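# Carry tube rack through self-closing door to desk

## Task

Move the tube rack from the counter, through the door that swings shut by itself, onto the desk. At the end the rack must stand upright with each tube seated all the way down in a hole, and the door must be closed. Neither the rack nor any tube may touch the floor, or the task fails. One robot or both may be used. Finish by releasing the rack and backing the robots away. If a robot topples or is left leaning, the task fails.

## Robot and tools

Robots: two identical Hello Robot Stretch 4 units, r1 and r2. Each has an omni-wheel base, a mast with a vertical lift, an arm that telescopes straight forward, a three-joint wrist (yaw, pitch, roll) and a two-finger gripper. Each is about 1.6 m tall; the base rim reaches at most 0.23 m from the base origin. Cameras per robot: rX_head_camera, rX_head_left_camera, rX_head_right_camera, rX_wrist_camera (X = 1 or 2).

Frames: every robot reports in its own frames. Base frame: origin on the floor beneath the base centre, x ahead, y to the left, z upward. hand_pose (link pinch, a point between the open fingertips) is given in this frame and may be slightly off. Odometry frame: the base frame as it was when the scene began. Because frames are per robot, only images, lidar_m and wrist_depth_mm reveal where the two robots sit relative to each other.

execute_actions(actions, cameras): actions is a list holding one action or nothing (empty list just reports state and images). An action is an object keyed "r1" and/or "r2"; each robot gets its own entry. Inside an entry: "base", "joints", or both, plus optional "pace" and "contact_limits"; or "end_of_arm" by itself. All motions in one action begin together.
- base: exactly one relative move from where the base last measured itself: {"translate_m": d} straight, forward positive, -2 to 2 m; {"strafe_m": d} sideways without turning, left positive, -2 to 2 m; {"rotate_rad": d} in place, counter-clockwise (left) positive, -3.2 to 3.2 rad. These are offsets, not positions.
- joints: absolute targets by name. lift_m 0 to 1.2 m; arm_m 0 to 0.55 m extension; wrist_yaw_rad -1.134 to 4.276 (0 ahead, positive left, 3.14 stowed back, beyond 3.4 the arm may obstruct); wrist_pitch_rad -1.117 to 4.259 (0 level, 1.57 pointing down); wrist_roll_rad -1.117 to 4.259 (0 fingers level, positive turns clockwise viewed from behind); gripper_m -0.038 to 0.141 m fingertip gap (negative means fingers press together). Out-of-range joint targets get clipped and reported; other bad values or unknown keys reject the whole call.
- pace: "slow", "default", "fast", "max"; base speeds 0.1/0.3/0.4/0.6 m/s and turning 1/2/3/4 rad/s, reduced when the lift is above 0.2 m (down to 0.3 m/s and 1 rad/s at full height).
- contact_limits: {"arm_m": v}, 0 (lightest) to 0.75 (hardest), default 0.5; how hard the arm may push before halting.
- end_of_arm: "enable_torque" revives wrist or gripper motors that shut off.
cameras: list of names or ["all"]; omitted/null gives all, [] gives none. The "pictures" line lists image order. Any one action runs at most 15 s.

wait(seconds): 0 to 10; commands nothing, returns state and images. zoom_image(camera, region): region [x0, y0, x1, y1] in pixels of that camera's latest full image, at most 504 by 504. read_manual(section): licence texts only. finished_scene(scene): pass the current scene's number; irreversible, reports success. Replying without a tool call ends everything.

Result lines: base_status / joint_status tell how each motion ended: "done" (for the base, wheels turned the full amount, slip included), "off_target" (resting short, maybe still pushing), "contact_stop_at_<key>" (blocked; that part goes slack — a lift may sink under load, a base may roll), "limit_stop_at_<name>" (built-in limit; at_tilt means leaning over 6 degrees, lift/arm/wheels slack and unresponsive; at_own_body means self-collision, often with the gripper tilted up and rolled), "time_out", "torque_fault" (wrist motor went limp; send enable_torque). on_its_own covers uncommanded parts; its "held at" is a target, not a position. Omitted joints or robots may keep pushing toward old targets without this showing. lidar_m: 12 distances in 30-degree sectors, first straight ahead, counter-clockwise (4th left, 7th behind, 10th right); "-" means nothing seen or closer than 0.25 m; it sees the other robot, misses glass, thin legs, much behind. wrist_depth_mm: 7x7 grid of median depths, 100 to 2000 mm. base_odometry counts wheel turns; a gap above about 0.1 rad between turned_by_wheels and turned_by_imu suggests a collision or slip. base_tilt in degrees (forward/right positive, small fixed bias). motor_effort is percent of maximum, bracket is peak; wheel positives push a right turn.

Gripping: command a gap narrower than the object; squeezing harder pulls it toward the wrist, opening pushes it off. Neither reading nor "done" proves a hold; a firm squeeze shows in gripper effort. Fingertips pressed on a surface can jam — lift up. To unfold at the start, send lift_m 0.4 with wrist_yaw_rad 0.

Avoid: robots pressing into each other (a base in contact must not drive further); shared carrying, since the two bases can differ by about 3 cm per metre and tip a robot; driving or turning with over 1 kg held and arm_m above 0.2, especially fast; strong pushes or pulls with a high gripper; a level gripper holding over about 2 kg (torque fault); dropping the rack or tubes, slamming the door, hard hits. Loose objects may occasionally get nudged. The simulation runs while you think, holding the last command.

Each tool is called after ">>>" by a JSON object that holds its "op" and its "data", one argument or row to a line.

## Session

>>> {"op": "execute_actions", "data": {
  "actions": []
}}

Scene clock: 0.00 s.
r1.base_odometry: x=+0.000 y=+0.000 heading=+0.000 (m, m, rad; r1's odometry frame)
r1.turned_by_wheels: +0.000 (rad since the last result)
r1.turned_by_imu: +0.000 (rad since the last result)
r1.base_tilt: forward=-0.1 right=+0.6 (deg)
r1.lidar_m: 1.07 1.22 1.87 1.87 2.13 3.57 1.49 2.53 2.12 2.12 1.29 1.05
r1.base_status: not commanded
r1.joint_positions: lift_m=+0.212 arm_m=+0.000 wrist_yaw_rad=+3.121 wrist_pitch_rad=+0.002 wrist_roll_rad=-0.013 gripper_m=+0.057
r1.joint_status: not commanded
r1.motor_effort: lift_m=+21 arm_m=+0 wrist_yaw_rad=+4 wrist_pitch_rad=-8 wrist_roll_rad=+0 gripper_m=-2 wheel_0=+0 wheel_1=+0 wheel_2=+0 (%)
r1.hand_pose: x=-0.1153 y=+0.0935 z=+0.3899 quat_wxyz=(+0.010, -0.001, -0.007, +1.000) (m; r1's base frame)
r1.wrist_depth_mm: - 140 1661 - - - - / - 121 161 - - - - / - 127 172 - - - - / 138 144 1708 - - - - / 1863 - - 1756 1921 - - / 239 1336 199 1308 198 1182 1160 / 233 917 960 - 931 866 866
r2.base_odometry: x=+0.000 y=+0.000 heading=+0.000 (m, m, rad; r2's odometry frame)
r2.turned_by_wheels: +0.000 (rad since the last result)
r2.turned_by_imu: +0.000 (rad since the last result)
r2.base_tilt: forward=+0.0 right=+0.4 (deg)
r2.lidar_m: 2.30 2.48 1.26 1.22 1.29 1.70 1.66 1.85 2.59 1.47 1.51 2.37
r2.base_status: not commanded
r2.joint_positions: lift_m=+0.289 arm_m=-0.001 wrist_yaw_rad=+3.197 wrist_pitch_rad=+0.010 wrist_roll_rad=+0.006 gripper_m=+0.057
r2.joint_status: not commanded
r2.motor_effort: lift_m=+17 arm_m=-1 wrist_yaw_rad=-3 wrist_pitch_rad=-7 wrist_roll_rad=-1 gripper_m=-1 wheel_0=+0 wheel_1=+0 wheel_2=+0 (%)
r2.hand_pose: x=-0.1235 y=+0.0713 z=+0.4649 quat_wxyz=(-0.028, -0.005, +0.003, +1.000) (m; r2's base frame)
r2.wrist_depth_mm: - 132 133 1708 1661 1618 1576 / - 112 133 1708 1708 1618 1618 / - 116 139 1708 1708 1661 1661 / 137 135 260 1756 1708 1661 1661 / 215 1983 1863 1756 1708 1661 1661 / 224 1576 198 1537 199 1499 1464 / 222 1025 1098 107 1060 976 1025
pictures: r1_head_camera, r1_head_left_camera, r1_head_right_camera, r1_wrist_camera, r2_head_camera, r2_head_left_camera, r2_head_right_camera, r2_wrist_camera
Images, in order (width x height): r1_head_camera 420x560, r1_head_left_camera 420x672, r1_head_right_camera 420x672, r1_wrist_camera 616x392, r2_head_camera 420x560, r2_head_left_camera 420x672, r2_head_right_camera 420x672, r2_wrist_camera 616x392.

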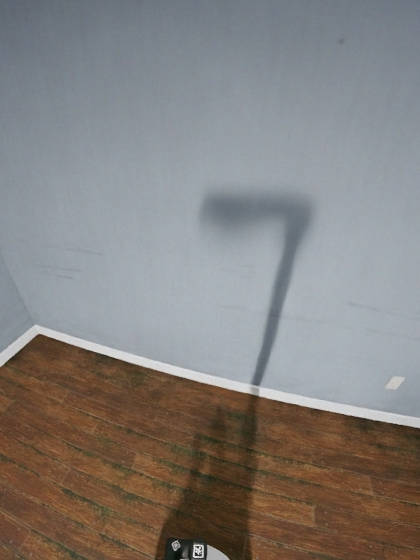

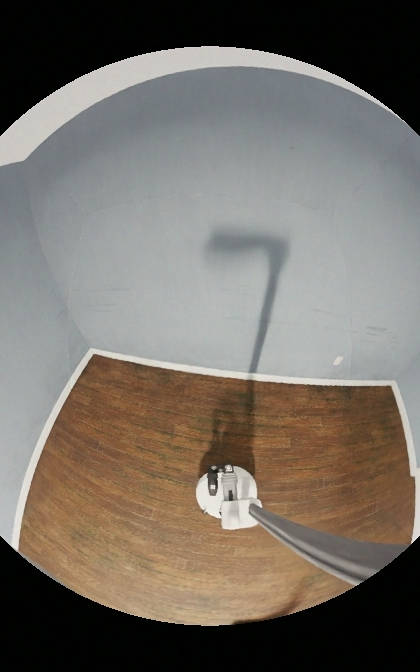

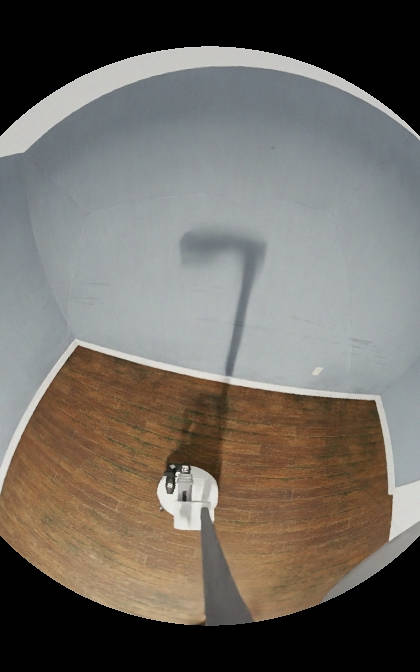

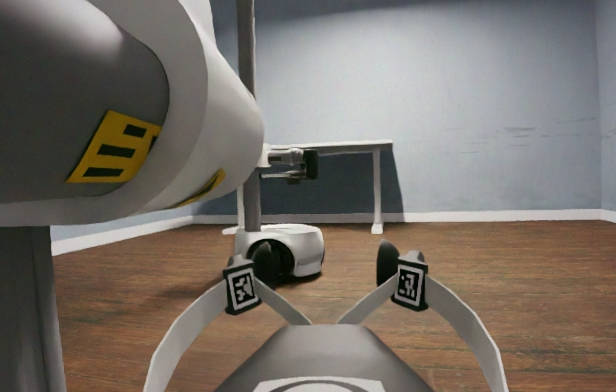

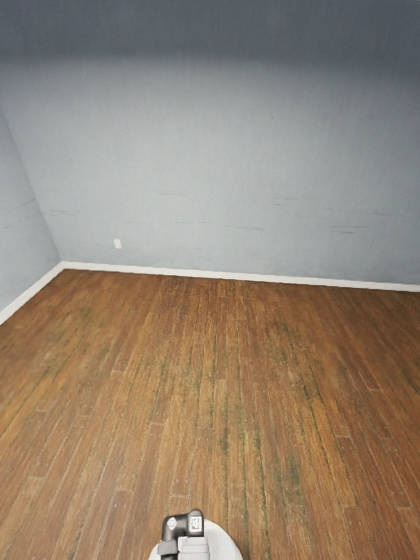

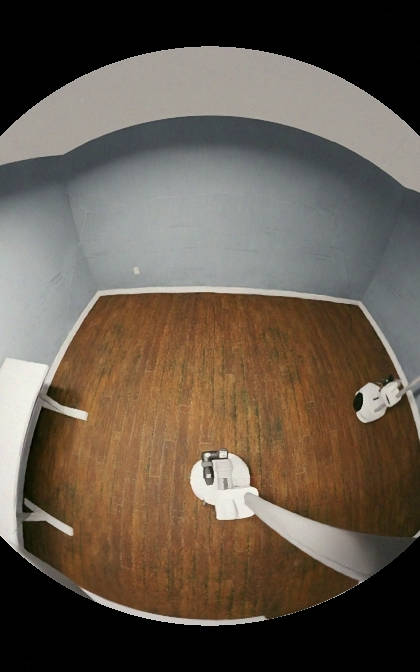

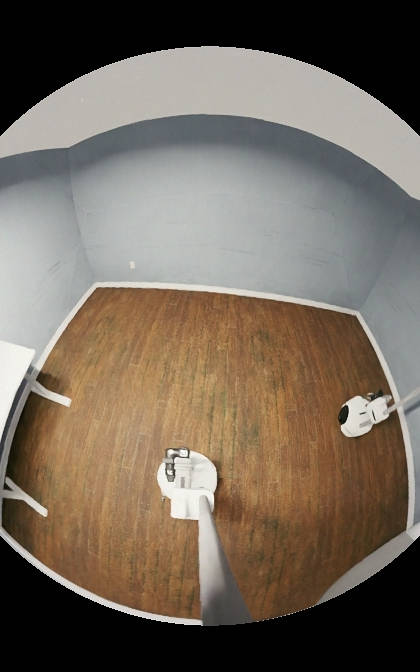

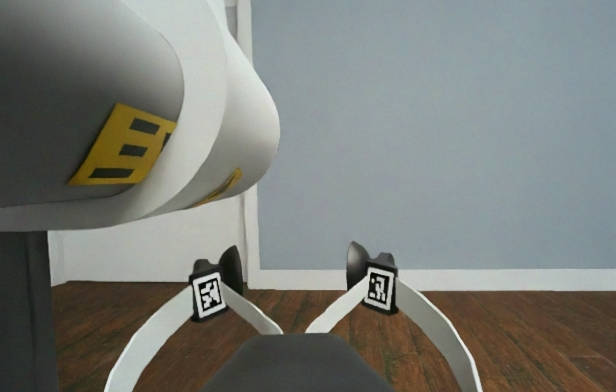

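>>> {"op": "execute_actions", "data": {
  "actions": [
    {"r1":{"base":{"rotate_rad":2.6},"joints":{"lift_m":0.4,"wrist_yaw_rad":0}},"r2":{"base":{"rotate_rad":2.0},"joints":{"lift_m":0.4,"wrist_yaw_rad":0}}}
  ],
  "cameras": ["r1_head_camera","r1_head_left_camera","r2_head_camera","r2_head_left_camera","r2_head_right_camera"]
}}

Scene clock: 3.93 s.
r1.base_odometry: x=+0.000 y=+0.000 heading=+2.600 (m, m, rad; r1's odometry frame)
r1.turned_by_wheels: +2.600 (rad since the last result)
r1.turned_by_imu: +2.574 (rad since the last result)
r1.base_tilt: forward=-0.2 right=+0.6 (deg)
r1.lidar_m: 3.36 1.47 2.59 2.13 2.13 1.32 1.08 1.08 1.23 1.89 1.87 2.10
r1.base_status: done
r1.joint_positions: lift_m=+0.400 arm_m=+0.000 wrist_yaw_rad=+0.001 wrist_pitch_rad=+0.002 wrist_roll_rad=-0.013 gripper_m=+0.057
r1.joint_status: all done
r1.motor_effort: lift_m=+24(30) arm_m=+0(0) wrist_yaw_rad=+1(6) wrist_pitch_rad=-8(8) wrist_roll_rad=-1(0) gripper_m=-3(5) wheel_0=+0(8) wheel_1=-1(9) wheel_2=+1(10) (%)
r1.hand_pose: x=+0.4599 y=-0.0872 z=+0.5775 quat_wxyz=(+1.000, -0.007, +0.001, +0.000) (m; r1's base frame)
r1.wrist_depth_mm: - - - - - - 1756 / - - - - - - 1756 / - - - - - - 1756 / - - - - - - 1808 / - - - - - - 1863 / 1229 1808 200 1756 198 1661 1618 / 1138 1281 1308 - 1308 1182 1182
r2.base_odometry: x=+0.000 y=+0.000 heading=+2.000 (m, m, rad; r2's odometry frame)
r2.turned_by_wheels: +2.000 (rad since the last result)
r2.turned_by_imu: +2.049 (rad since the last result)
r2.base_tilt: forward=-0.2 right=+0.3 (deg)
r2.lidar_m: 1.28 1.71 1.64 1.78 2.42 1.46 1.33 2.40 2.30 2.41 1.27 1.21
r2.base_status: done
r2.joint_positions: lift_m=+0.400 arm_m=-0.001 wrist_yaw_rad=+0.001 wrist_pitch_rad=+0.010 wrist_roll_rad=+0.006 gripper_m=+0.057
r2.joint_status: all done
r2.motor_effort: lift_m=+21(23) arm_m=-1(1) wrist_yaw_rad=-4(9) wrist_pitch_rad=-7(7) wrist_roll_rad=-1(1) gripper_m=-2(5) wheel_0=-1(8) wheel_1=-1(9) wheel_2=+1(7) (%)
r2.hand_pose: x=+0.4579 y=-0.0872 z=+0.5752 quat_wxyz=(+1.000, +0.003, +0.005, +0.000) (m; r2's base frame)
r2.wrist_depth_mm: 1464 1863 - 1983 1708 1618 1464 / 1499 1808 - - 1756 1576 1464 / 1499 1808 - 1921 1336 1537 1078 / 1499 1808 - 1921 1808 1661 1464 / 1499 1863 - - 1756 1618 1464 / 1499 1708 198 1618 199 1618 1499 / 1308 1229 1308 107 1281 1160 1229
pictures: r1_head_camera, r1_head_left_camera, r2_head_camera, r2_head_left_camera, r2_head_right_camera
Images, in order (width x height): r1_head_camera 420x560, r1_head_left_camera 420x672, r2_head_camera 420x560, r2_head_left_camera 420x672, r2_head_right_camera 420x672.

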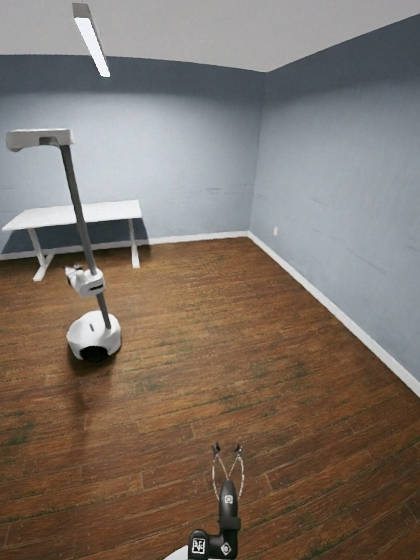

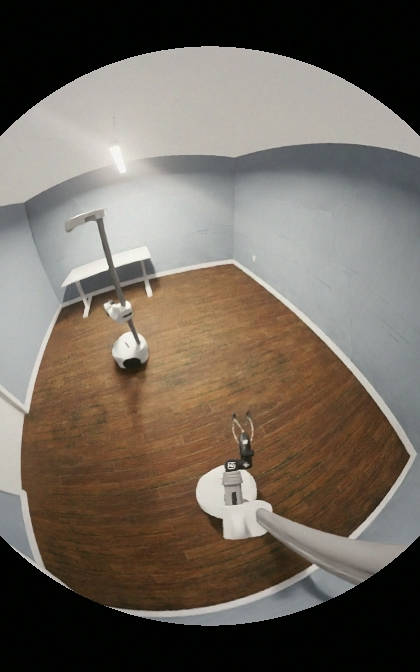

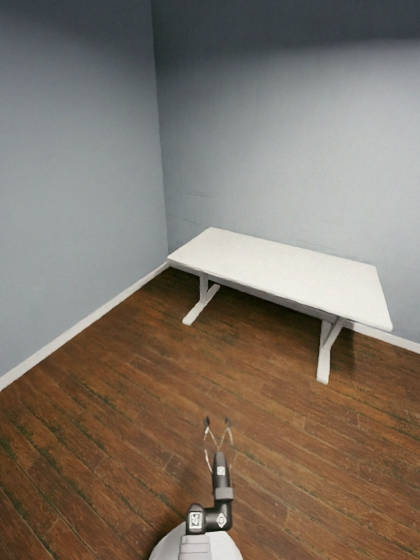

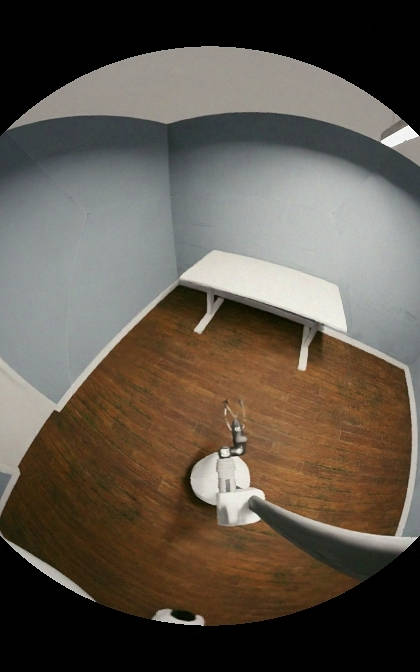

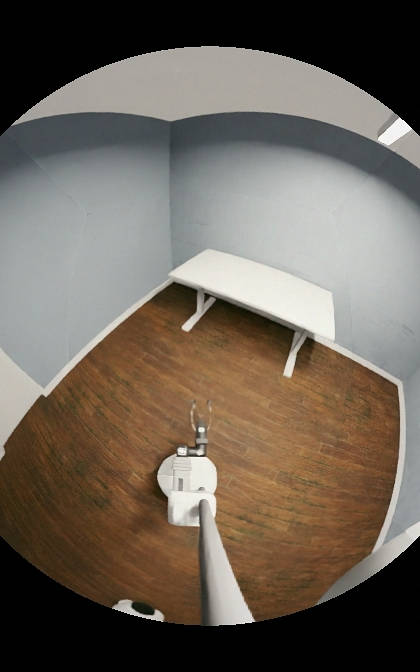

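>>> {"op": "execute_actions", "data": {
  "actions": [
    {"r1":{"base":{"rotate_rad":1.0}},"r2":{"base":{"rotate_rad":1.4}}}
  ],
  "cameras": ["r1_head_camera","r2_head_camera","r2_head_left_camera"]
}}

Scene clock: 6.83 s.
r1.base_odometry: x=+0.000 y=+0.000 heading=-2.684 (m, m, rad; r1's odometry frame)
r1.turned_by_wheels: +0.999 (rad since the last result)
r1.turned_by_imu: +0.989 (rad since the last result)
r1.base_tilt: forward=-0.2 right=+0.6 (deg)
r1.lidar_m: 1.72 2.22 2.12 1.37 1.08 1.07 1.21 1.81 1.87 2.04 3.14 1.48
r1.base_status: done
r1.joint_positions: lift_m=+0.400 arm_m=+0.000 wrist_yaw_rad=+0.000 wrist_pitch_rad=+0.001 wrist_roll_rad=-0.013 gripper_m=+0.057
r1.joint_status: not commanded
r1.motor_effort: lift_m=+23(24) arm_m=+0(0) wrist_yaw_rad=+1(0) wrist_pitch_rad=-7(7) wrist_roll_rad=+0(2) gripper_m=-3(3) wheel_0=-3(7) wheel_1=-3(8) wheel_2=-2(10) (%)
r1.hand_pose: x=+0.4599 y=-0.0874 z=+0.5776 quat_wxyz=(+1.000, -0.007, +0.001, +0.000) (m; r1's base frame)
r1.wrist_depth_mm: 1808 - - - - - - / 1756 - - - - - - / 1808 - - - - 1366 - / 1808 - - - - - - / 1863 - - - - - - / 1756 1921 199 1808 198 1138 1499 / 1308 1255 1336 - 1308 1138 1182
r2.base_odometry: x=+0.000 y=+0.000 heading=-2.884 (m, m, rad; r2's odometry frame)
r2.turned_by_wheels: +1.399 (rad since the last result)
r2.turned_by_imu: +1.434 (rad since the last result)
r2.base_tilt: forward=-0.2 right=+0.3 (deg)
r2.lidar_m: 1.64 2.12 2.70 1.18 2.58 2.32 2.35 2.22 1.21 1.21 1.50 1.63
r2.base_status: done
r2.joint_positions: lift_m=+0.400 arm_m=-0.001 wrist_yaw_rad=+0.000 wrist_pitch_rad=+0.010 wrist_roll_rad=+0.006 gripper_m=+0.057
r2.joint_status: not commanded
r2.motor_effort: lift_m=+20(21) arm_m=-1(1) wrist_yaw_rad=-2(1) wrist_pitch_rad=-7(8) wrist_roll_rad=+0(0) gripper_m=-6(3) wheel_0=-3(8) wheel_1=-4(8) wheel_2=-2(9) (%)
r2.hand_pose: x=+0.4579 y=-0.0874 z=+0.5752 quat_wxyz=(+1.000, +0.003, +0.005, +0.000) (m; r2's base frame)
r2.wrist_depth_mm: 1863 1756 1661 1537 1366 1281 1182 / 1921 1756 1661 1537 1397 1255 1182 / 1921 1756 1708 1537 1366 1281 1205 / - 1863 1708 1576 1397 1308 1229 / - 1863 1708 1618 1397 1308 1205 / 1921 1863 198 1576 199 1308 1255 / 1308 1255 1308 107 1255 1160 1229
pictures: r1_head_camera, r2_head_camera, r2_head_left_camera
Images, in order (width x height): r1_head_camera 420x560, r2_head_camera 420x560, r2_head_left_camera 420x672.

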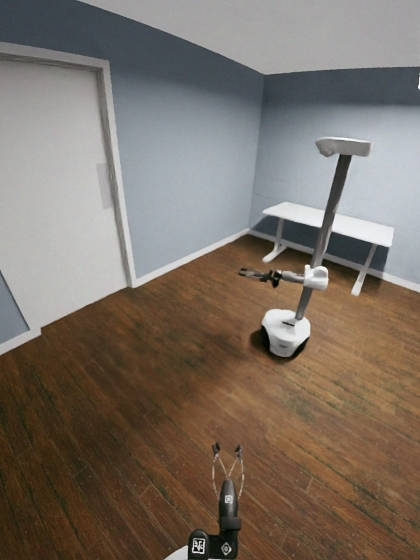

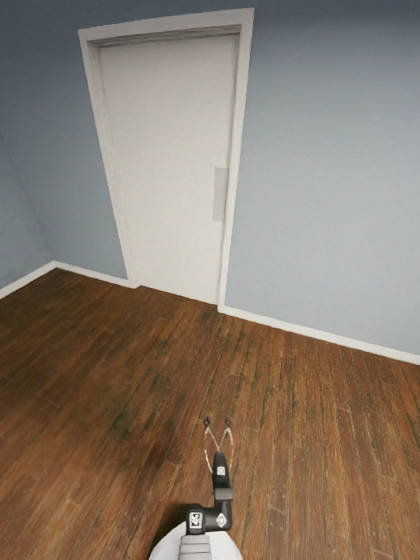

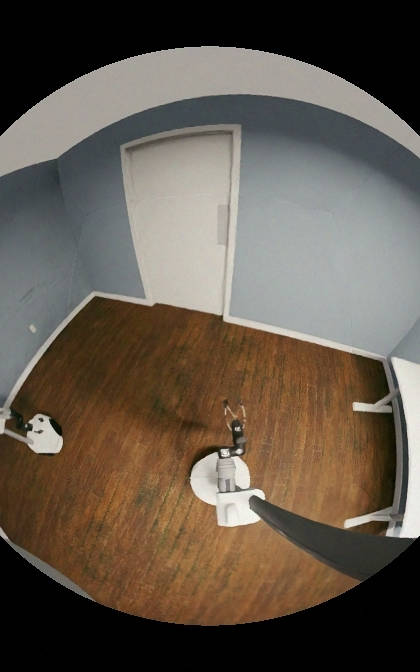

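>>> {"op": "execute_actions", "data": {
  "actions": [
    {"r2":{"base":{"rotate_rad":-0.37},"joints":{"wrist_yaw_rad":3.14,"lift_m":0.25}}}
  ],
  "cameras": []
}}

>>> {"op": "execute_actions", "data": {
  "actions": [
    {"r2":{"base":{"strafe_m":0.9},"pace":"fast"}}
  ],
  "cameras": []
}}

>>> {"op": "execute_actions", "data": {
  "actions": [
    {"r2":{"base":{"translate_m":1.3},"pace":"fast"}}
  ],
  "cameras": ["r2_head_camera","r2_head_left_camera"]
}}

Scene clock: 15.63 s.
r1.base_odometry: x=+0.000 y=+0.000 heading=-2.684 (m, m, rad; r1's odometry frame)
r1.turned_by_wheels: +0.000 (rad since the last result)
r1.turned_by_imu: -0.002 (rad since the last result)
r1.base_tilt: forward=-0.2 right=+0.6 (deg)
r1.lidar_m: 2.69 2.21 2.11 1.37 1.09 1.07 1.20 1.82 1.86 2.05 3.13 1.48
r1.base_status: not commanded
r1.joint_positions: lift_m=+0.400 arm_m=+0.000 wrist_yaw_rad=+0.000 wrist_pitch_rad=+0.001 wrist_roll_rad=-0.013 gripper_m=+0.057
r1.joint_status: not commanded
r1.motor_effort: lift_m=+23(23) arm_m=+0(0) wrist_yaw_rad=+3(3) wrist_pitch_rad=-8(9) wrist_roll_rad=+0(1) gripper_m=-1(5) wheel_0=-3(3) wheel_1=-4(4) wheel_2=-2(3) (%)
r1.hand_pose: x=+0.4599 y=-0.0874 z=+0.5776 quat_wxyz=(+1.000, -0.007, +0.001, +0.000) (m; r1's base frame)
r1.wrist_depth_mm: 1808 - - - - - - / 1808 - - - - - - / 1808 - - - - - - / 1808 - - - - 1336 - / 1863 - - - - - - / 1708 1863 199 1808 198 1118 1499 / 1336 1308 1336 - 1281 1138 1160
r2.base_odometry: x=+0.000 y=+0.000 heading=+3.030 (m, m, rad; r2's odometry frame)
r2.turned_by_wheels: -0.370 (rad since the last result)
r2.turned_by_imu: -0.377 (rad since the last result)
r2.base_tilt: forward=-0.2 right=+0.3 (deg)
r2.lidar_m: 1.63 1.77 2.32 1.22 1.28 2.45 2.32 2.40 1.29 1.19 1.24 1.73
r2.base_status: done
r2.joint_positions: lift_m=+0.250 arm_m=-0.001 wrist_yaw_rad=+3.139 wrist_pitch_rad=+0.010 wrist_roll_rad=+0.006 gripper_m=+0.057
r2.joint_status: all done
r2.motor_effort: lift_m=+13(19) arm_m=-1(1) wrist_yaw_rad=+0(5) wrist_pitch_rad=-7(7) wrist_roll_rad=+0(1) gripper_m=-7(3) wheel_0=+2(5) wheel_1=+2(8) wheel_2=+1(9) (%)
r2.hand_pose: x=-0.1189 y=+0.0881 z=+0.4258 quat_wxyz=(+0.001, -0.005, +0.003, +1.000) (m; r2's base frame)
r2.wrist_depth_mm: - 134 - - - - - / - 121 179 - - - - / - 133 187 - - - - / 136 137 - - - - - / - - - - - - - / 1366 1464 198 1430 199 1366 1336 / 960 960 1025 107 976 917 946
pictures: none
No camera images: the call's "cameras" was empty. Leave "cameras" out to get every camera's image.

Scene clock: 19.03 s.
r1.base_odometry: x=+0.000 y=+0.000 heading=-2.684 (m, m, rad; r1's odometry frame)
r1.turned_by_wheels: +0.000 (rad since the last result)
r1.turned_by_imu: -0.001 (rad since the last result)
r1.base_tilt: forward=-0.1 right=+0.6 (deg)
r1.lidar_m: 0.65 2.22 2.10 1.36 1.10 1.05 1.21 1.81 1.87 2.05 3.14 0.73
r1.base_status: not commanded
r1.joint_positions: lift_m=+0.400 arm_m=+0.000 wrist_yaw_rad=+0.000 wrist_pitch_rad=+0.001 wrist_roll_rad=-0.013 gripper_m=+0.057
r1.joint_status: not commanded
r1.motor_effort: lift_m=+23(23) arm_m=+0(0) wrist_yaw_rad=+3(4) wrist_pitch_rad=-7(9) wrist_roll_rad=-1(0) gripper_m=-3(1) wheel_0=-3(3) wheel_1=-3(3) wheel_2=-3(3) (%)
r1.hand_pose: x=+0.4599 y=-0.0874 z=+0.5776 quat_wxyz=(+1.000, -0.007, +0.001, +0.000) (m; r1's base frame)
r1.wrist_depth_mm: 1808 - - - - - - / 1808 - - - - - - / 1808 - - - - - - / 1808 - - - 535 - - / 1808 - - 609 496 - - / 1708 1921 199 585 198 1708 1661 / 1308 1281 1308 - 640 1205 1205
r2.base_odometry: x=-0.101 y=-0.894 heading=+3.030 (m, m, rad; r2's odometry frame)
r2.turned_by_wheels: +0.000 (rad since the last result)
r2.turned_by_imu: +0.001 (rad since the last result)
r2.base_tilt: forward=-0.2 right=+0.4 (deg)
r2.lidar_m: 1.69 1.72 1.86 1.79 0.39 0.40 2.32 2.41 3.03 2.09 2.18 1.72
r2.base_status: done
r2.joint_positions: lift_m=+0.250 arm_m=-0.001 wrist_yaw_rad=+3.140 wrist_pitch_rad=+0.010 wrist_roll_rad=+0.006 gripper_m=+0.057
r2.joint_status: not commanded
r2.motor_effort: lift_m=+14(14) arm_m=-1(1) wrist_yaw_rad=+0(1) wrist_pitch_rad=-7(7) wrist_roll_rad=+0(0) gripper_m=-5(2) wheel_0=-1(12) wheel_1=+0(14) wheel_2=+0(0) (%)
r2.hand_pose: x=-0.1189 y=+0.0880 z=+0.4257 quat_wxyz=(+0.001, -0.005, +0.003, +1.000) (m; r2's base frame)
r2.wrist_depth_mm: - 134 - - - - - / - 121 178 - - - 480 / - 133 186 - - - - / 136 137 - - - - - / - - - - - - - / 1366 1464 198 1397 199 1336 1336 / 960 960 1025 107 976 917 647
pictures: none
No camera images: the call's "cameras" was empty. Leave "cameras" out to get every camera's image.

Scene clock: 23.57 s.
r1.base_odometry: x=+0.000 y=+0.000 heading=-2.684 (m, m, rad; r1's odometry frame)
r1.turned_by_wheels: +0.000 (rad since the last result)
r1.turned_by_imu: -0.002 (rad since the last result)
r1.base_tilt: forward=-0.2 right=+0.6 (deg)
r1.lidar_m: 2.68 1.70 2.10 1.36 1.09 1.06 1.20 1.81 1.87 2.04 3.14 2.86
r1.base_status: not commanded
r1.joint_positions: lift_m=+0.400 arm_m=+0.000 wrist_yaw_rad=+0.000 wrist_pitch_rad=+0.001 wrist_roll_rad=-0.013 gripper_m=+0.057
r1.joint_status: not commanded
r1.motor_effort: lift_m=+23(23) arm_m=+0(0) wrist_yaw_rad=+3(3) wrist_pitch_rad=-8(7) wrist_roll_rad=+0(0) gripper_m=-5(6) wheel_0=-3(3) wheel_1=-4(4) wheel_2=-3(3) (%)
r1.hand_pose: x=+0.4599 y=-0.0874 z=+0.5776 quat_wxyz=(+1.000, -0.007, +0.001, +0.000) (m; r1's base frame)
r1.wrist_depth_mm: 1756 - - - - - - / 1756 - - - - - - / 1756 - - - - - - / 1756 - - - - - - / 1756 - - - - - - / 1308 1576 200 1756 198 1708 1618 / 1281 1281 1336 - 1308 1182 1205
r2.base_odometry: x=-1.392 y=-0.749 heading=+3.030 (m, m, rad; r2's odometry frame)
r2.turned_by_wheels: +0.000 (rad since the last result)
r2.turned_by_imu: -0.002 (rad since the last result)
r2.base_tilt: forward=-0.1 right=+0.2 (deg)
r2.lidar_m: 0.39 0.43 0.59 1.33 1.90 1.65 1.61 3.77 2.18 1.46 0.56 0.41
r2.base_status: done
r2.joint_positions: lift_m=+0.250 arm_m=-0.001 wrist_yaw_rad=+3.140 wrist_pitch_rad=+0.010 wrist_roll_rad=+0.006 gripper_m=+0.057
r2.joint_status: not commanded
r2.motor_effort: lift_m=+14(14) arm_m=-1(1) wrist_yaw_rad=-1(3) wrist_pitch_rad=-8(7) wrist_roll_rad=-1(0) gripper_m=-5(4) wheel_0=+1(11) wheel_1=+3(9) wheel_2=+0(12) (%)
r2.hand_pose: x=-0.1189 y=+0.0880 z=+0.4257 quat_wxyz=(+0.001, -0.005, +0.003, +1.000) (m; r2's base frame)
r2.wrist_depth_mm: - 134 - - - - - / - 121 179 - - - - / - 133 187 - - - - / 136 137 - - - - - / - - - - 1756 1808 - / 1366 1464 198 1430 199 1366 1308 / 960 946 1008 107 976 904 946
pictures: r2_head_camera, r2_head_left_camera
Images, in order (width x height): r2_head_camera 420x560, r2_head_left_camera 420x672.

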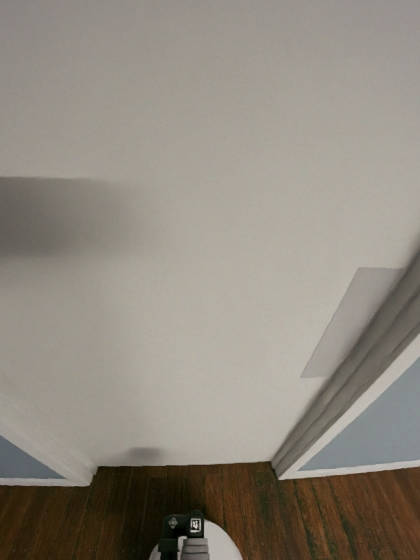

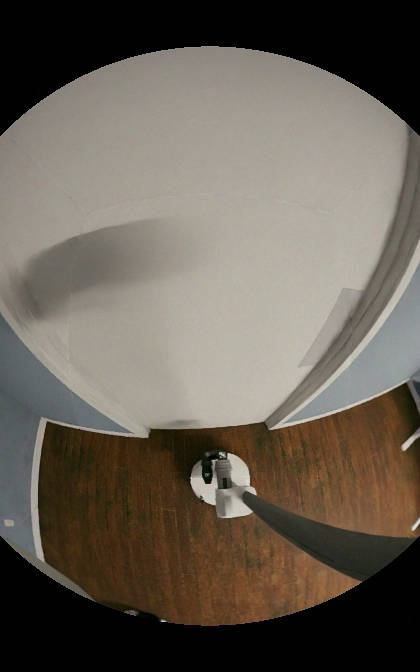

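>>> {"op": "execute_actions", "data": {
  "actions": [
    {"r2":{"base":{"translate_m":0.7},"pace":"slow"}}
  ],
  "cameras": ["r2_head_camera","r2_head_left_camera","r2_head_right_camera"]
}}

Scene clock: 33.50 s.
r1.base_odometry: x=+0.000 y=+0.000 heading=-2.684 (m, m, rad; r1's odometry frame)
r1.turned_by_wheels: +0.000 (rad since the last result)
r1.turned_by_imu: -0.004 (rad since the last result)
r1.base_tilt: forward=-0.2 right=+0.6 (deg)
r1.lidar_m: 2.67 2.29 2.12 1.36 1.10 1.05 1.19 1.82 1.87 2.06 3.16 2.87
r1.base_status: not commanded
r1.joint_positions: lift_m=+0.400 arm_m=+0.000 wrist_yaw_rad=+0.000 wrist_pitch_rad=+0.001 wrist_roll_rad=-0.013 gripper_m=+0.057
r1.joint_status: not commanded
r1.motor_effort: lift_m=+23(23) arm_m=+0(0) wrist_yaw_rad=+2(2) wrist_pitch_rad=-8(8) wrist_roll_rad=+1(1) gripper_m=-5(2) wheel_0=-3(3) wheel_1=-4(3) wheel_2=-2(3) (%)
r1.hand_pose: x=+0.4599 y=-0.0874 z=+0.5776 quat_wxyz=(+1.000, -0.007, +0.001, +0.000) (m; r1's base frame)
r1.wrist_depth_mm: - - - - - - - / - - - - - - - / - - - - - - - / - - - - - - - / - - - - - - - / 1708 1863 199 1808 198 1661 1618 / 1336 1281 1336 - 1308 1205 1205
r2.base_odometry: x=-2.087 y=-0.672 heading=+3.030 (m, m, rad; r2's odometry frame)
r2.turned_by_wheels: +0.000 (rad since the last result)
r2.turned_by_imu: +0.186 (rad since the last result)
r2.base_tilt: forward=-0.3 right=+0.3 (deg)
r2.lidar_m: 0.25 - 0.25 0.25 0.45 2.26 - 2.82 0.54 2.41 2.61 0.39
r2.base_status: done
r2.joint_positions: lift_m=+0.250 arm_m=-0.002 wrist_yaw_rad=+3.157 wrist_pitch_rad=+0.010 wrist_roll_rad=+0.006 gripper_m=+0.057
r2.joint_status: not commanded
r2.on_its_own: wrist_yaw_rad is at rest, and its effort (-52) is outside its rest range (-13 to +13)
r2.motor_effort: lift_m=+17(17) arm_m=+1(1) wrist_yaw_rad=-52(84) wrist_pitch_rad=-8(10) wrist_roll_rad=+0(1) gripper_m=-5(9) wheel_0=+2(35) wheel_1=+16(27) wheel_2=-15(31) (%)
r2.hand_pose: x=-0.1207 y=+0.0829 z=+0.4254 quat_wxyz=(-0.008, -0.005, +0.003, +1.000) (m; r2's base frame)
r2.wrist_depth_mm: - 133 - - - - - / - 119 156 - - - - / - 126 168 - - - - / 136 136 - - - - - / - - - - - - - / 1366 1499 198 1397 200 1366 1336 / 917 960 1025 107 976 904 946
pictures: r2_head_camera, r2_head_left_camera, r2_head_right_camera
Images, in order (width x height): r2_head_camera 420x560, r2_head_left_camera 420x672, r2_head_right_camera 420x672.

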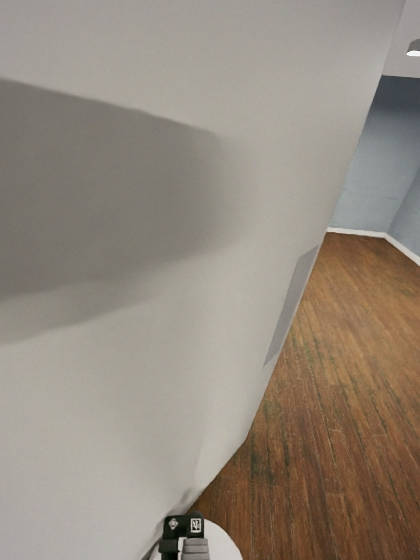

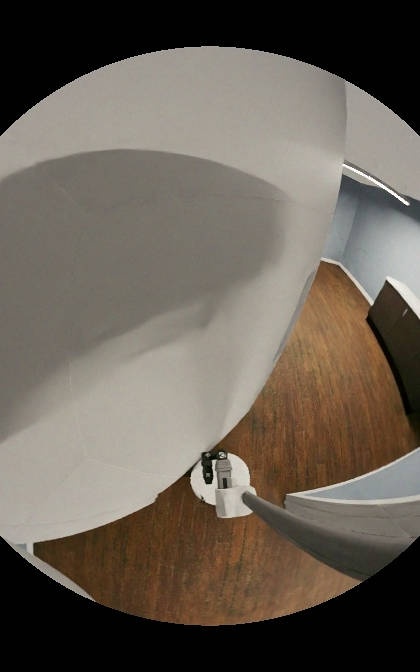

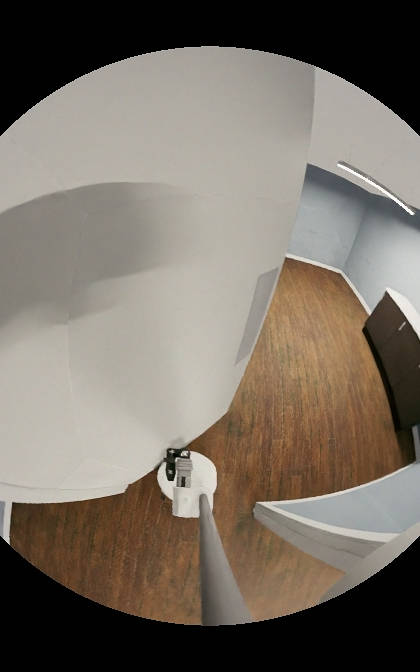

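>>> {"op": "execute_actions", "data": {
  "actions": [
    {"r2":{"base":{"rotate_rad":-1.75},"pace":"slow"}}
  ],
  "cameras": ["r2_head_left_camera"]
}}

>>> {"op": "execute_actions", "data": {
  "actions": [
    {"r2":{"base":{"strafe_m":0.5},"pace":"slow"}}
  ],
  "cameras": ["r2_head_camera","r2_head_left_camera","r2_head_right_camera"]
}}

Scene clock: 39.30 s.
r1.base_odometry: x=+0.000 y=+0.000 heading=-2.684 (m, m, rad; r1's odometry frame)
r1.turned_by_wheels: +0.000 (rad since the last result)
r1.turned_by_imu: -0.002 (rad since the last result)
r1.base_tilt: forward=-0.2 right=+0.6 (deg)
r1.lidar_m: 2.66 2.28 2.10 1.36 1.09 1.07 1.20 1.81 1.86 2.06 3.15 2.87
r1.base_status: not commanded
r1.joint_positions: lift_m=+0.400 arm_m=+0.000 wrist_yaw_rad=+0.000 wrist_pitch_rad=+0.001 wrist_roll_rad=-0.013 gripper_m=+0.057
r1.joint_status: not commanded
r1.motor_effort: lift_m=+23(23) arm_m=+0(0) wrist_yaw_rad=+1(3) wrist_pitch_rad=-9(8) wrist_roll_rad=+0(0) gripper_m=-6(4) wheel_0=-3(3) wheel_1=-3(3) wheel_2=-2(3) (%)
r1.hand_pose: x=+0.4599 y=-0.0874 z=+0.5776 quat_wxyz=(+1.000, -0.007, +0.001, +0.000) (m; r1's base frame)
r1.wrist_depth_mm: - - - - - - - / - - - - - - - / - - - - - - - / - - - - - - - / - - - - - - - / 1708 1863 200 1808 198 1708 1618 / 1336 1281 1336 - 1308 1182 1205
r2.base_odometry: x=-2.087 y=-0.670 heading=+1.281 (m, m, rad; r2's odometry frame)
r2.turned_by_wheels: -1.749 (rad since the last result)
r2.turned_by_imu: -1.785 (rad since the last result)
r2.base_tilt: forward=-0.3 right=+0.3 (deg)
r2.lidar_m: 0.56 2.45 0.51 0.25 0.25 - 0.25 0.35 2.28 2.17 3.27 0.56
r2.base_status: done
r2.joint_positions: lift_m=+0.250 arm_m=-0.002 wrist_yaw_rad=+3.140 wrist_pitch_rad=+0.010 wrist_roll_rad=+0.006 gripper_m=+0.057
r2.joint_status: not commanded
r2.motor_effort: lift_m=+17(17) arm_m=+0(1) wrist_yaw_rad=-2(50) wrist_pitch_rad=-8(8) wrist_roll_rad=+0(1) gripper_m=-3(5) wheel_0=-15(19) wheel_1=+16(34) wheel_2=+14(14) (%)
r2.hand_pose: x=-0.1191 y=+0.0878 z=+0.4254 quat_wxyz=(+0.001, -0.005, +0.003, +1.000) (m; r2's base frame)
r2.wrist_depth_mm: - 134 332 293 251 220 200 / - 121 177 297 254 222 202 / - 133 186 298 256 223 203 / 136 137 343 301 259 225 204 / 564 469 349 306 251 227 206 / 574 480 198 309 200 228 207 / 580 442 394 107 259 222 208
pictures: r2_head_left_camera
Images, in order (width x height): r2_head_left_camera 420x672.

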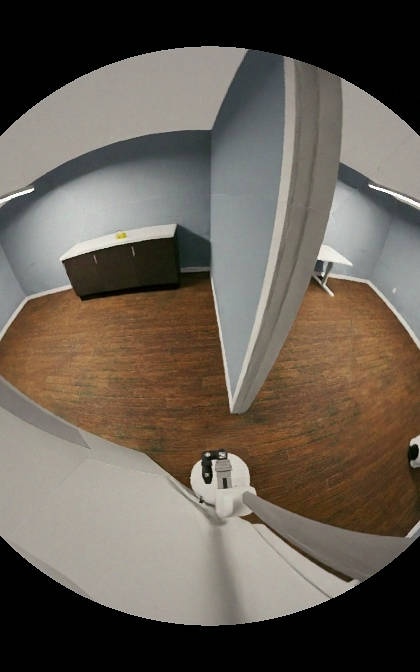

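Scene clock: 45.43 s.
r1.base_odometry: x=+0.000 y=+0.000 heading=-2.684 (m, m, rad; r1's odometry frame)
r1.turned_by_wheels: +0.000 (rad since the last result)
r1.turned_by_imu: -0.002 (rad since the last result)
r1.base_tilt: forward=-0.2 right=+0.6 (deg)
r1.lidar_m: 2.65 2.44 2.11 1.35 1.09 1.07 1.20 1.82 1.87 2.04 3.14 2.88
r1.base_status: not commanded
r1.joint_positions: lift_m=+0.400 arm_m=+0.000 wrist_yaw_rad=+0.000 wrist_pitch_rad=+0.001 wrist_roll_rad=-0.013 gripper_m=+0.057
r1.joint_status: not commanded
r1.motor_effort: lift_m=+23(23) arm_m=+0(0) wrist_yaw_rad=+3(3) wrist_pitch_rad=-9(7) wrist_roll_rad=+2(0) gripper_m=-5(4) wheel_0=-3(3) wheel_1=-3(3) wheel_2=-3(3) (%)
r1.hand_pose: x=+0.4599 y=-0.0874 z=+0.5776 quat_wxyz=(+1.000, -0.007, +0.001, +0.000) (m; r1's base frame)
r1.wrist_depth_mm: - - - - - - - / - - - - - - - / - - - - - - - / - - - - - - - / - - - - - - - / 1808 1863 200 1808 198 1661 1618 / 1336 1281 1308 - 1308 1182 1205
r2.base_odometry: x=-2.566 y=-0.528 heading=+1.282 (m, m, rad; r2's odometry frame)
r2.turned_by_wheels: +0.000 (rad since the last result)
r2.turned_by_imu: +0.570 (rad since the last result)
r2.base_tilt: forward=-0.1 right=+0.4 (deg)
r2.lidar_m: 2.61 4.29 4.14 0.25 0.25 - 0.25 0.32 2.53 3.42 0.81 1.81
r2.base_status: done
r2.joint_positions: lift_m=+0.250 arm_m=-0.002 wrist_yaw_rad=+3.140 wrist_pitch_rad=+0.010 wrist_roll_rad=+0.006 gripper_m=+0.057
r2.joint_status: not commanded
r2.motor_effort: lift_m=+17(17) arm_m=+1(0) wrist_yaw_rad=-1(1) wrist_pitch_rad=-9(9) wrist_roll_rad=-1(0) gripper_m=-5(3) wheel_0=-13(23) wheel_1=+8(22) wheel_2=+8(15) (%)
r2.hand_pose: x=-0.1191 y=+0.0878 z=+0.4254 quat_wxyz=(+0.001, -0.005, +0.003, +1.000) (m; r2's base frame)
r2.wrist_depth_mm: - 133 325 290 251 221 202 / - 121 177 294 254 224 204 / - 133 186 297 256 225 206 / 136 137 336 298 258 228 206 / 539 445 342 303 251 229 208 / 549 452 198 303 199 229 210 / 559 424 377 107 260 224 211
pictures: r2_head_camera, r2_head_left_camera, r2_head_right_camera
Images, in order (width x height): r2_head_camera 420x560, r2_head_left_camera 420x672, r2_head_right_camera 420x672.

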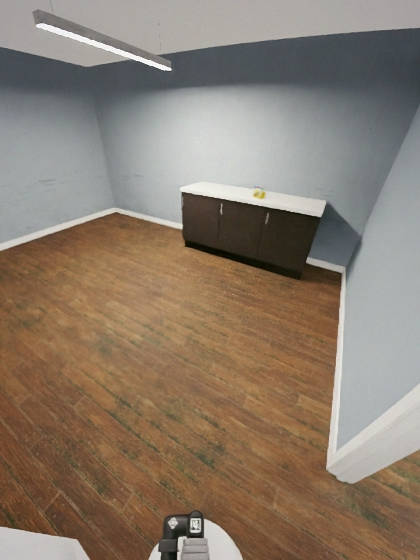

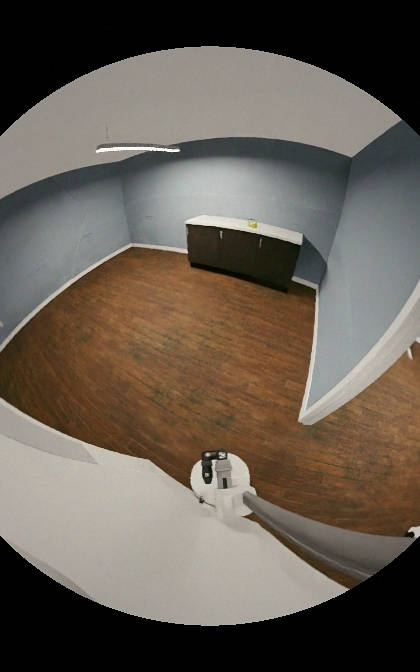

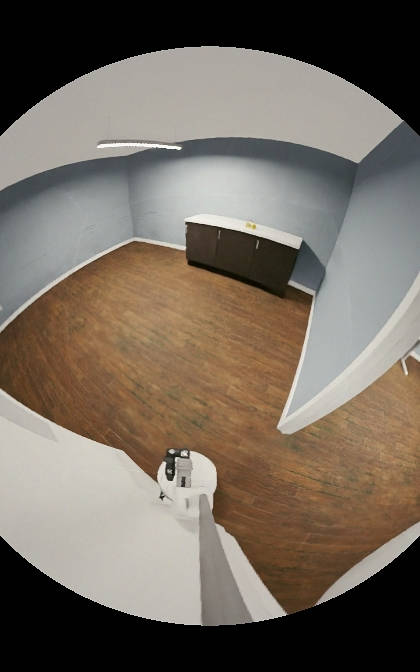

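>>> {"op": "execute_actions", "data": {
  "actions": [
    {"r2":{"base":{"rotate_rad":-2.05}},"r1":{"base":{"rotate_rad":0.75},"joints":{"wrist_yaw_rad":3.14,"lift_m":0.25}}}
  ],
  "cameras": []
}}

>>> {"op": "execute_actions", "data": {
  "actions": [
    {"r2":{"base":{"translate_m":-0.45},"pace":"slow"}}
  ],
  "cameras": ["r2_head_camera","r2_head_left_camera","r1_head_camera"]
}}

Scene clock: 65.33 s.
r1.base_odometry: x=+0.000 y=+0.000 heading=-1.934 (m, m, rad; r1's odometry frame)
r1.turned_by_wheels: +0.749 (rad since the last result)
r1.turned_by_imu: +0.735 (rad since the last result)
r1.base_tilt: forward=-0.2 right=+0.7 (deg)
r1.lidar_m: 2.06 1.85 1.18 1.07 1.08 1.36 1.86 1.89 2.32 2.87 2.90 2.05
r1.base_status: done
r1.joint_positions: lift_m=+0.250 arm_m=+0.000 wrist_yaw_rad=+3.139 wrist_pitch_rad=+0.001 wrist_roll_rad=-0.013 gripper_m=+0.057
r1.joint_status: all done
r1.motor_effort: lift_m=+16(21) arm_m=+0(0) wrist_yaw_rad=+6(12) wrist_pitch_rad=-8(8) wrist_roll_rad=+1(1) gripper_m=-4(4) wheel_0=-2(7) wheel_1=-3(6) wheel_2=-2(4) (%)
r1.hand_pose: x=-0.1169 y=+0.0881 z=+0.4282 quat_wxyz=(+0.001, -0.001, -0.007, +1.000) (m; r1's base frame)
r1.wrist_depth_mm: - 140 268 1983 - 1618 1182 / - 115 145 - - 1708 1229 / - 121 158 - - 1756 1255 / 145 144 293 - - 1756 1281 / 233 1863 1983 - - 1756 1281 / 229 1430 200 1430 198 1281 1182 / 226 991 1008 - 1025 931 946
r2.base_odometry: x=-1.806 y=-0.724 heading=-0.158 (m, m, rad; r2's odometry frame)
r2.turned_by_wheels: -1.440 (rad since the last result)
r2.turned_by_imu: -1.394 (rad since the last result)
r2.base_tilt: forward=-0.2 right=+0.3 (deg)
r2.lidar_m: 2.29 2.00 0.25 0.25 0.25 - 0.25 0.35 2.02 2.27 2.03 3.91
r2.base_status: rotate_rad contact_stop (by the wheels' count: -1.440 of -2.050)
r2.joint_positions: lift_m=+0.250 arm_m=-0.002 wrist_yaw_rad=+3.140 wrist_pitch_rad=+0.010 wrist_roll_rad=+0.006 gripper_m=+0.057
r2.joint_status: not commanded
r2.on_its_own: the wheels are slack since a contact_stop
r2.motor_effort: lift_m=+18(18) arm_m=+0(0) wrist_yaw_rad=+1(1) wrist_pitch_rad=-7(8) wrist_roll_rad=-1(1) gripper_m=-3(4) wheel_0=+0(13) wheel_1=+0(30) wheel_2=+0(36) (%)
r2.hand_pose: x=-0.1191 y=+0.0879 z=+0.4254 quat_wxyz=(+0.001, -0.005, +0.003, +1.000) (m; r2's base frame)
r2.wrist_depth_mm: - 133 330 293 252 220 200 / - 121 178 296 254 222 202 / - 133 186 298 255 224 204 / 136 137 342 300 258 226 205 / 574 462 349 304 251 228 206 / 585 469 198 306 200 228 208 / 591 436 389 107 260 223 209
pictures: none
No camera images: the call's "cameras" was empty. Leave "cameras" out to get every camera's image.

not run: a stop came earlier in this reply.

>>> {"op": "execute_actions", "data": {
  "actions": [],
  "cameras": ["r2_head_camera","r2_head_left_camera","r2_head_right_camera","r1_head_camera"]
}}

Scene clock: 66.10 s.
r1.base_odometry: x=+0.000 y=+0.000 heading=-1.934 (m, m, rad; r1's odometry frame)
r1.turned_by_wheels: +0.000 (rad since the last result)
r1.turned_by_imu: +0.000 (rad since the last result)
r1.base_tilt: forward=-0.2 right=+0.7 (deg)
r1.lidar_m: 2.03 1.85 1.20 1.06 1.09 1.33 1.86 1.88 2.31 2.85 2.89 2.01
r1.base_status: done
r1.joint_positions: lift_m=+0.250 arm_m=+0.000 wrist_yaw_rad=+3.139 wrist_pitch_rad=+0.001 wrist_roll_rad=-0.013 gripper_m=+0.057
r1.joint_status: all done
r1.motor_effort: lift_m=+16(21) arm_m=+0(0) wrist_yaw_rad=+6(12) wrist_pitch_rad=-9(8) wrist_roll_rad=+0(1) gripper_m=-3(4) wheel_0=-2(7) wheel_1=-3(6) wheel_2=-2(4) (%)
r1.hand_pose: x=-0.1169 y=+0.0881 z=+0.4282 quat_wxyz=(+0.001, -0.001, -0.007, +1.000) (m; r1's base frame)
r1.wrist_depth_mm: - 140 267 1921 - 1661 1205 / - 115 145 - - 1661 1229 / - 121 158 - - 1708 1255 / 145 144 293 - - 1756 1281 / 233 1921 1921 - - 1708 1255 / 229 1430 199 1430 198 1308 1182 / 225 991 1025 - 1025 931 946
r2.base_odometry: x=-1.791 y=-0.741 heading=-0.179 (m, m, rad; r2's odometry frame)
r2.turned_by_wheels: -0.021 (rad since the last result)
r2.turned_by_imu: -0.021 (rad since the last result)
r2.base_tilt: forward=-0.2 right=+0.3 (deg)
r2.lidar_m: 2.37 1.98 0.25 0.25 0.25 - 0.25 0.33 1.83 2.24 1.99 3.86
r2.base_status: rotate_rad contact_stop (by the wheels' count: -1.440 of -2.050)
r2.joint_positions: lift_m=+0.250 arm_m=-0.002 wrist_yaw_rad=+3.140 wrist_pitch_rad=+0.010 wrist_roll_rad=+0.006 gripper_m=+0.057
r2.joint_status: not commanded
r2.on_its_own: the wheels are slack since a contact_stop
r2.motor_effort: lift_m=+18(18) arm_m=+0(0) wrist_yaw_rad=-1(1) wrist_pitch_rad=-7(8) wrist_roll_rad=-1(1) gripper_m=-5(4) wheel_0=+0(13) wheel_1=+0(30) wheel_2=+0(36) (%)
r2.hand_pose: x=-0.1191 y=+0.0879 z=+0.4254 quat_wxyz=(+0.001, -0.005, +0.003, +1.000) (m; r2's base frame)
r2.wrist_depth_mm: - 133 332 294 251 220 200 / - 121 178 296 253 221 202 / - 133 186 298 256 224 203 / 136 137 342 303 258 225 204 / 585 469 349 306 252 227 206 / 597 477 198 307 200 228 207 / 603 442 392 108 259 222 208
pictures: r1_head_camera, r2_head_camera, r2_head_left_camera, r2_head_right_camera
Images, in order (width x height): r1_head_camera 420x560, r2_head_camera 420x560, r2_head_left_camera 420x672, r2_head_right_camera 420x672.

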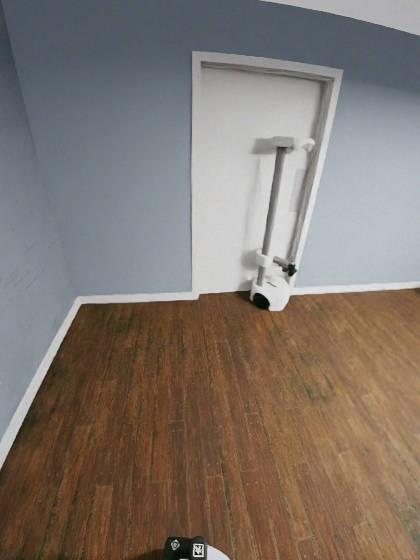

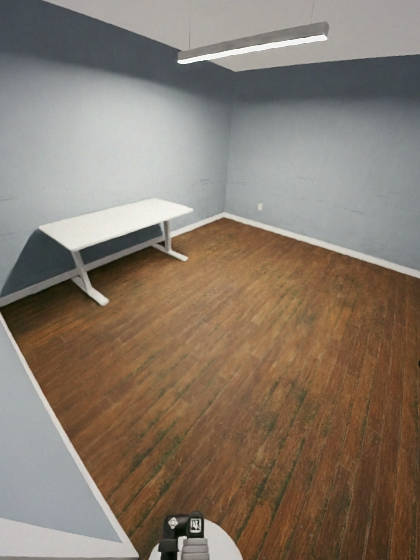

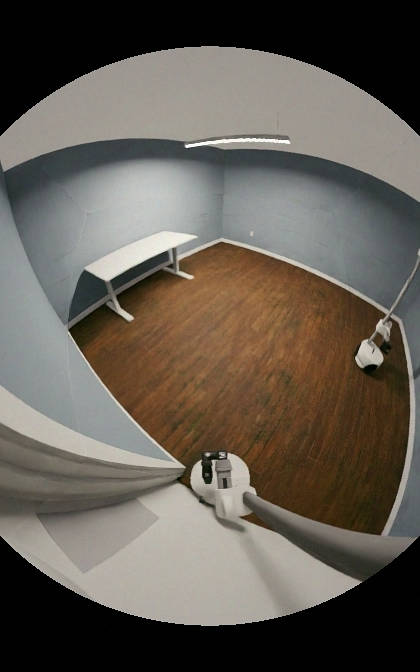

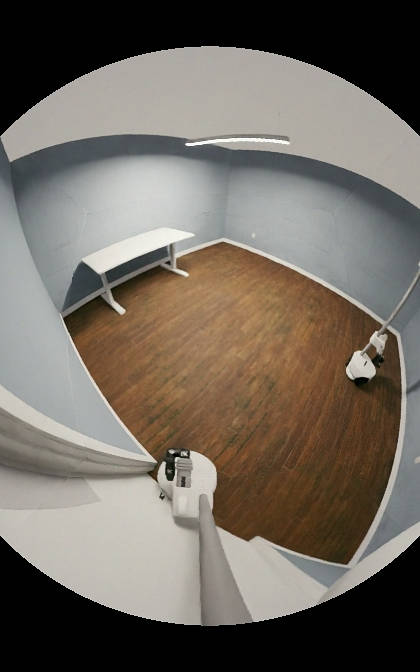

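>>> {"op": "execute_actions", "data": {
  "actions": [
    {"r2":{"base":{"translate_m":0.3}}}
  ],
  "cameras": []
}}

>>> {"op": "execute_actions", "data": {
  "actions": [
    {"r2":{"base":{"rotate_rad":-0.7}}}
  ],
  "cameras": ["r2_head_camera","r2_head_left_camera","r2_head_right_camera"]
}}

Scene clock: 71.53 s.
r1.base_odometry: x=+0.000 y=+0.000 heading=-1.934 (m, m, rad; r1's odometry frame)
r1.turned_by_wheels: +0.000 (rad since the last result)
r1.turned_by_imu: -0.002 (rad since the last result)
r1.base_tilt: forward=-0.1 right=+0.7 (deg)
r1.lidar_m: 2.11 1.85 1.18 1.07 1.09 1.35 1.88 1.89 2.32 2.86 2.87 1.93
r1.base_status: not commanded
r1.joint_positions: lift_m=+0.250 arm_m=+0.000 wrist_yaw_rad=+3.139 wrist_pitch_rad=+0.001 wrist_roll_rad=-0.013 gripper_m=+0.057
r1.joint_status: not commanded
r1.motor_effort: lift_m=+16(16) arm_m=+0(0) wrist_yaw_rad=+5(5) wrist_pitch_rad=-8(8) wrist_roll_rad=-1(1) gripper_m=-3(5) wheel_0=-2(2) wheel_1=-3(3) wheel_2=-2(2) (%)
r1.hand_pose: x=-0.1169 y=+0.0881 z=+0.4282 quat_wxyz=(+0.001, -0.001, -0.007, +1.000) (m; r1's base frame)
r1.wrist_depth_mm: - 140 267 1921 - 1661 1205 / - 115 145 - - 1661 1229 / - 121 158 - - 1708 1255 / 145 144 294 - - 1808 1281 / 234 1921 1863 - - 1708 1281 / 229 1464 199 1397 198 1308 1182 / 226 976 1025 - 1008 946 946
r2.base_odometry: x=-1.497 y=-0.796 heading=-0.179 (m, m, rad; r2's odometry frame)
r2.turned_by_wheels: +0.000 (rad since the last result)
r2.turned_by_imu: +0.001 (rad since the last result)
r2.base_tilt: forward=-0.2 right=+0.4 (deg)
r2.lidar_m: 2.13 1.71 0.74 0.39 0.30 0.37 0.43 0.70 2.20 1.94 1.92 3.66
r2.base_status: done
r2.joint_positions: lift_m=+0.250 arm_m=-0.002 wrist_yaw_rad=+3.140 wrist_pitch_rad=+0.010 wrist_roll_rad=+0.006 gripper_m=+0.057
r2.joint_status: not commanded
r2.motor_effort: lift_m=+18(18) arm_m=+0(0) wrist_yaw_rad=+0(1) wrist_pitch_rad=-7(7) wrist_roll_rad=-1(1) gripper_m=-2(1) wheel_0=+1(3) wheel_1=+3(14) wheel_2=-1(12) (%)
r2.hand_pose: x=-0.1191 y=+0.0879 z=+0.4254 quat_wxyz=(+0.001, -0.005, +0.003, +1.000) (m; r2's base frame)
r2.wrist_depth_mm: - 133 621 535 455 394 285 / - 121 178 544 462 397 286 / - 133 186 554 466 402 289 / 136 137 640 554 469 407 291 / 991 917 654 559 452 407 294 / 1008 917 198 564 199 410 296 / 960 842 732 107 473 320 297
pictures: none
No camera images: the call's "cameras" was empty. Leave "cameras" out to get every camera's image.

Scene clock: 73.00 s.
r1.base_odometry: x=+0.000 y=+0.000 heading=-1.934 (m, m, rad; r1's odometry frame)
r1.turned_by_wheels: +0.000 (rad since the last result)
r1.turned_by_imu: -0.001 (rad since the last result)
r1.base_tilt: forward=-0.2 right=+0.6 (deg)
r1.lidar_m: 2.11 1.85 1.19 1.06 1.08 1.37 1.86 1.88 2.33 2.89 2.89 1.92
r1.base_status: not commanded
r1.joint_positions: lift_m=+0.250 arm_m=+0.000 wrist_yaw_rad=+3.139 wrist_pitch_rad=+0.001 wrist_roll_rad=-0.013 gripper_m=+0.057
r1.joint_status: not commanded
r1.motor_effort: lift_m=+16(16) arm_m=+0(0) wrist_yaw_rad=+6(7) wrist_pitch_rad=-9(7) wrist_roll_rad=-1(1) gripper_m=-2(2) wheel_0=-2(2) wheel_1=-3(3) wheel_2=-2(2) (%)
r1.hand_pose: x=-0.1169 y=+0.0881 z=+0.4282 quat_wxyz=(+0.001, -0.001, -0.007, +1.000) (m; r1's base frame)
r1.wrist_depth_mm: - 140 267 1921 - 1661 1229 / - 115 145 - - 1661 1229 / - 121 158 - - 1708 1229 / 145 144 294 - - 1756 1281 / 233 1863 1921 - - 1756 1255 / 229 1464 199 1430 198 1308 1182 / 225 1008 1025 - 1025 931 946
r2.base_odometry: x=-1.497 y=-0.796 heading=-0.879 (m, m, rad; r2's odometry frame)
r2.turned_by_wheels: -0.699 (rad since the last result)
r2.turned_by_imu: -0.715 (rad since the last result)
r2.base_tilt: forward=-0.3 right=+0.2 (deg)
r2.lidar_m: 3.64 2.45 1.76 1.24 0.45 0.30 0.31 0.39 0.56 1.31 2.30 1.91
r2.base_status: done
r2.joint_positions: lift_m=+0.250 arm_m=-0.002 wrist_yaw_rad=+3.140 wrist_pitch_rad=+0.010 wrist_roll_rad=+0.006 gripper_m=+0.057
r2.joint_status: not commanded
r2.motor_effort: lift_m=+18(18) arm_m=+0(0) wrist_yaw_rad=+1(2) wrist_pitch_rad=-7(7) wrist_roll_rad=+0(0) gripper_m=-3(2) wheel_0=+4(9) wheel_1=+2(8) wheel_2=+2(7) (%)
r2.hand_pose: x=-0.1191 y=+0.0879 z=+0.4254 quat_wxyz=(+0.001, -0.005, +0.003, +1.000) (m; r2's base frame)
r2.wrist_depth_mm: - 133 500 418 430 433 433 / - 121 178 421 436 436 436 / - 133 187 424 433 439 439 / 136 137 508 427 439 442 442 / 508 508 512 433 442 445 445 / 512 512 198 433 199 449 449 / 517 517 521 107 452 452 452
pictures: r2_head_camera, r2_head_left_camera, r2_head_right_camera
Images, in order (width x height): r2_head_camera 420x560, r2_head_left_camera 420x672, r2_head_right_camera 420x672.

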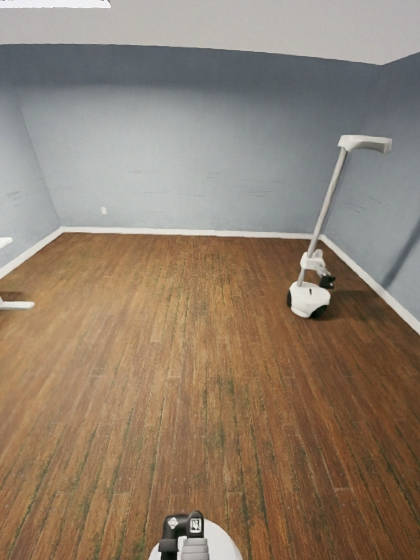

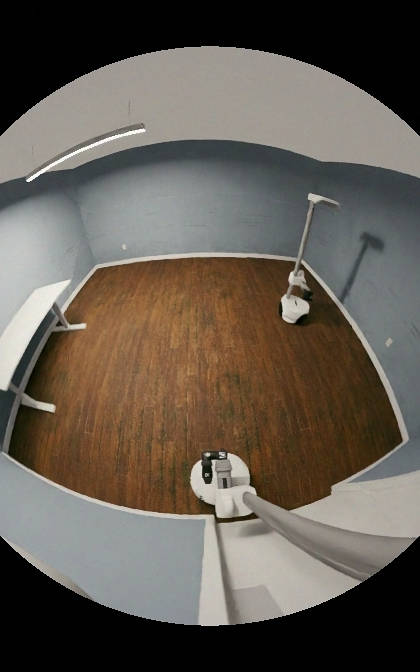

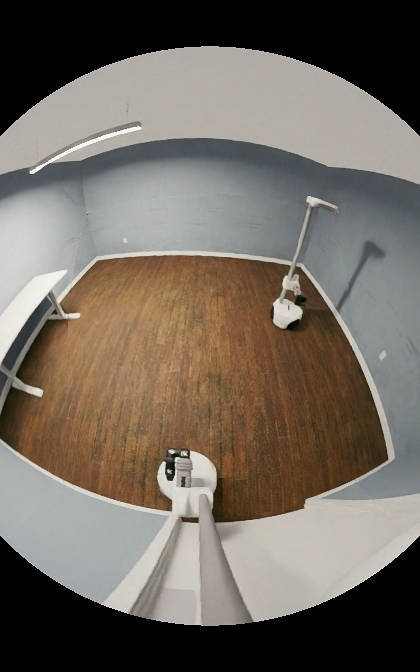

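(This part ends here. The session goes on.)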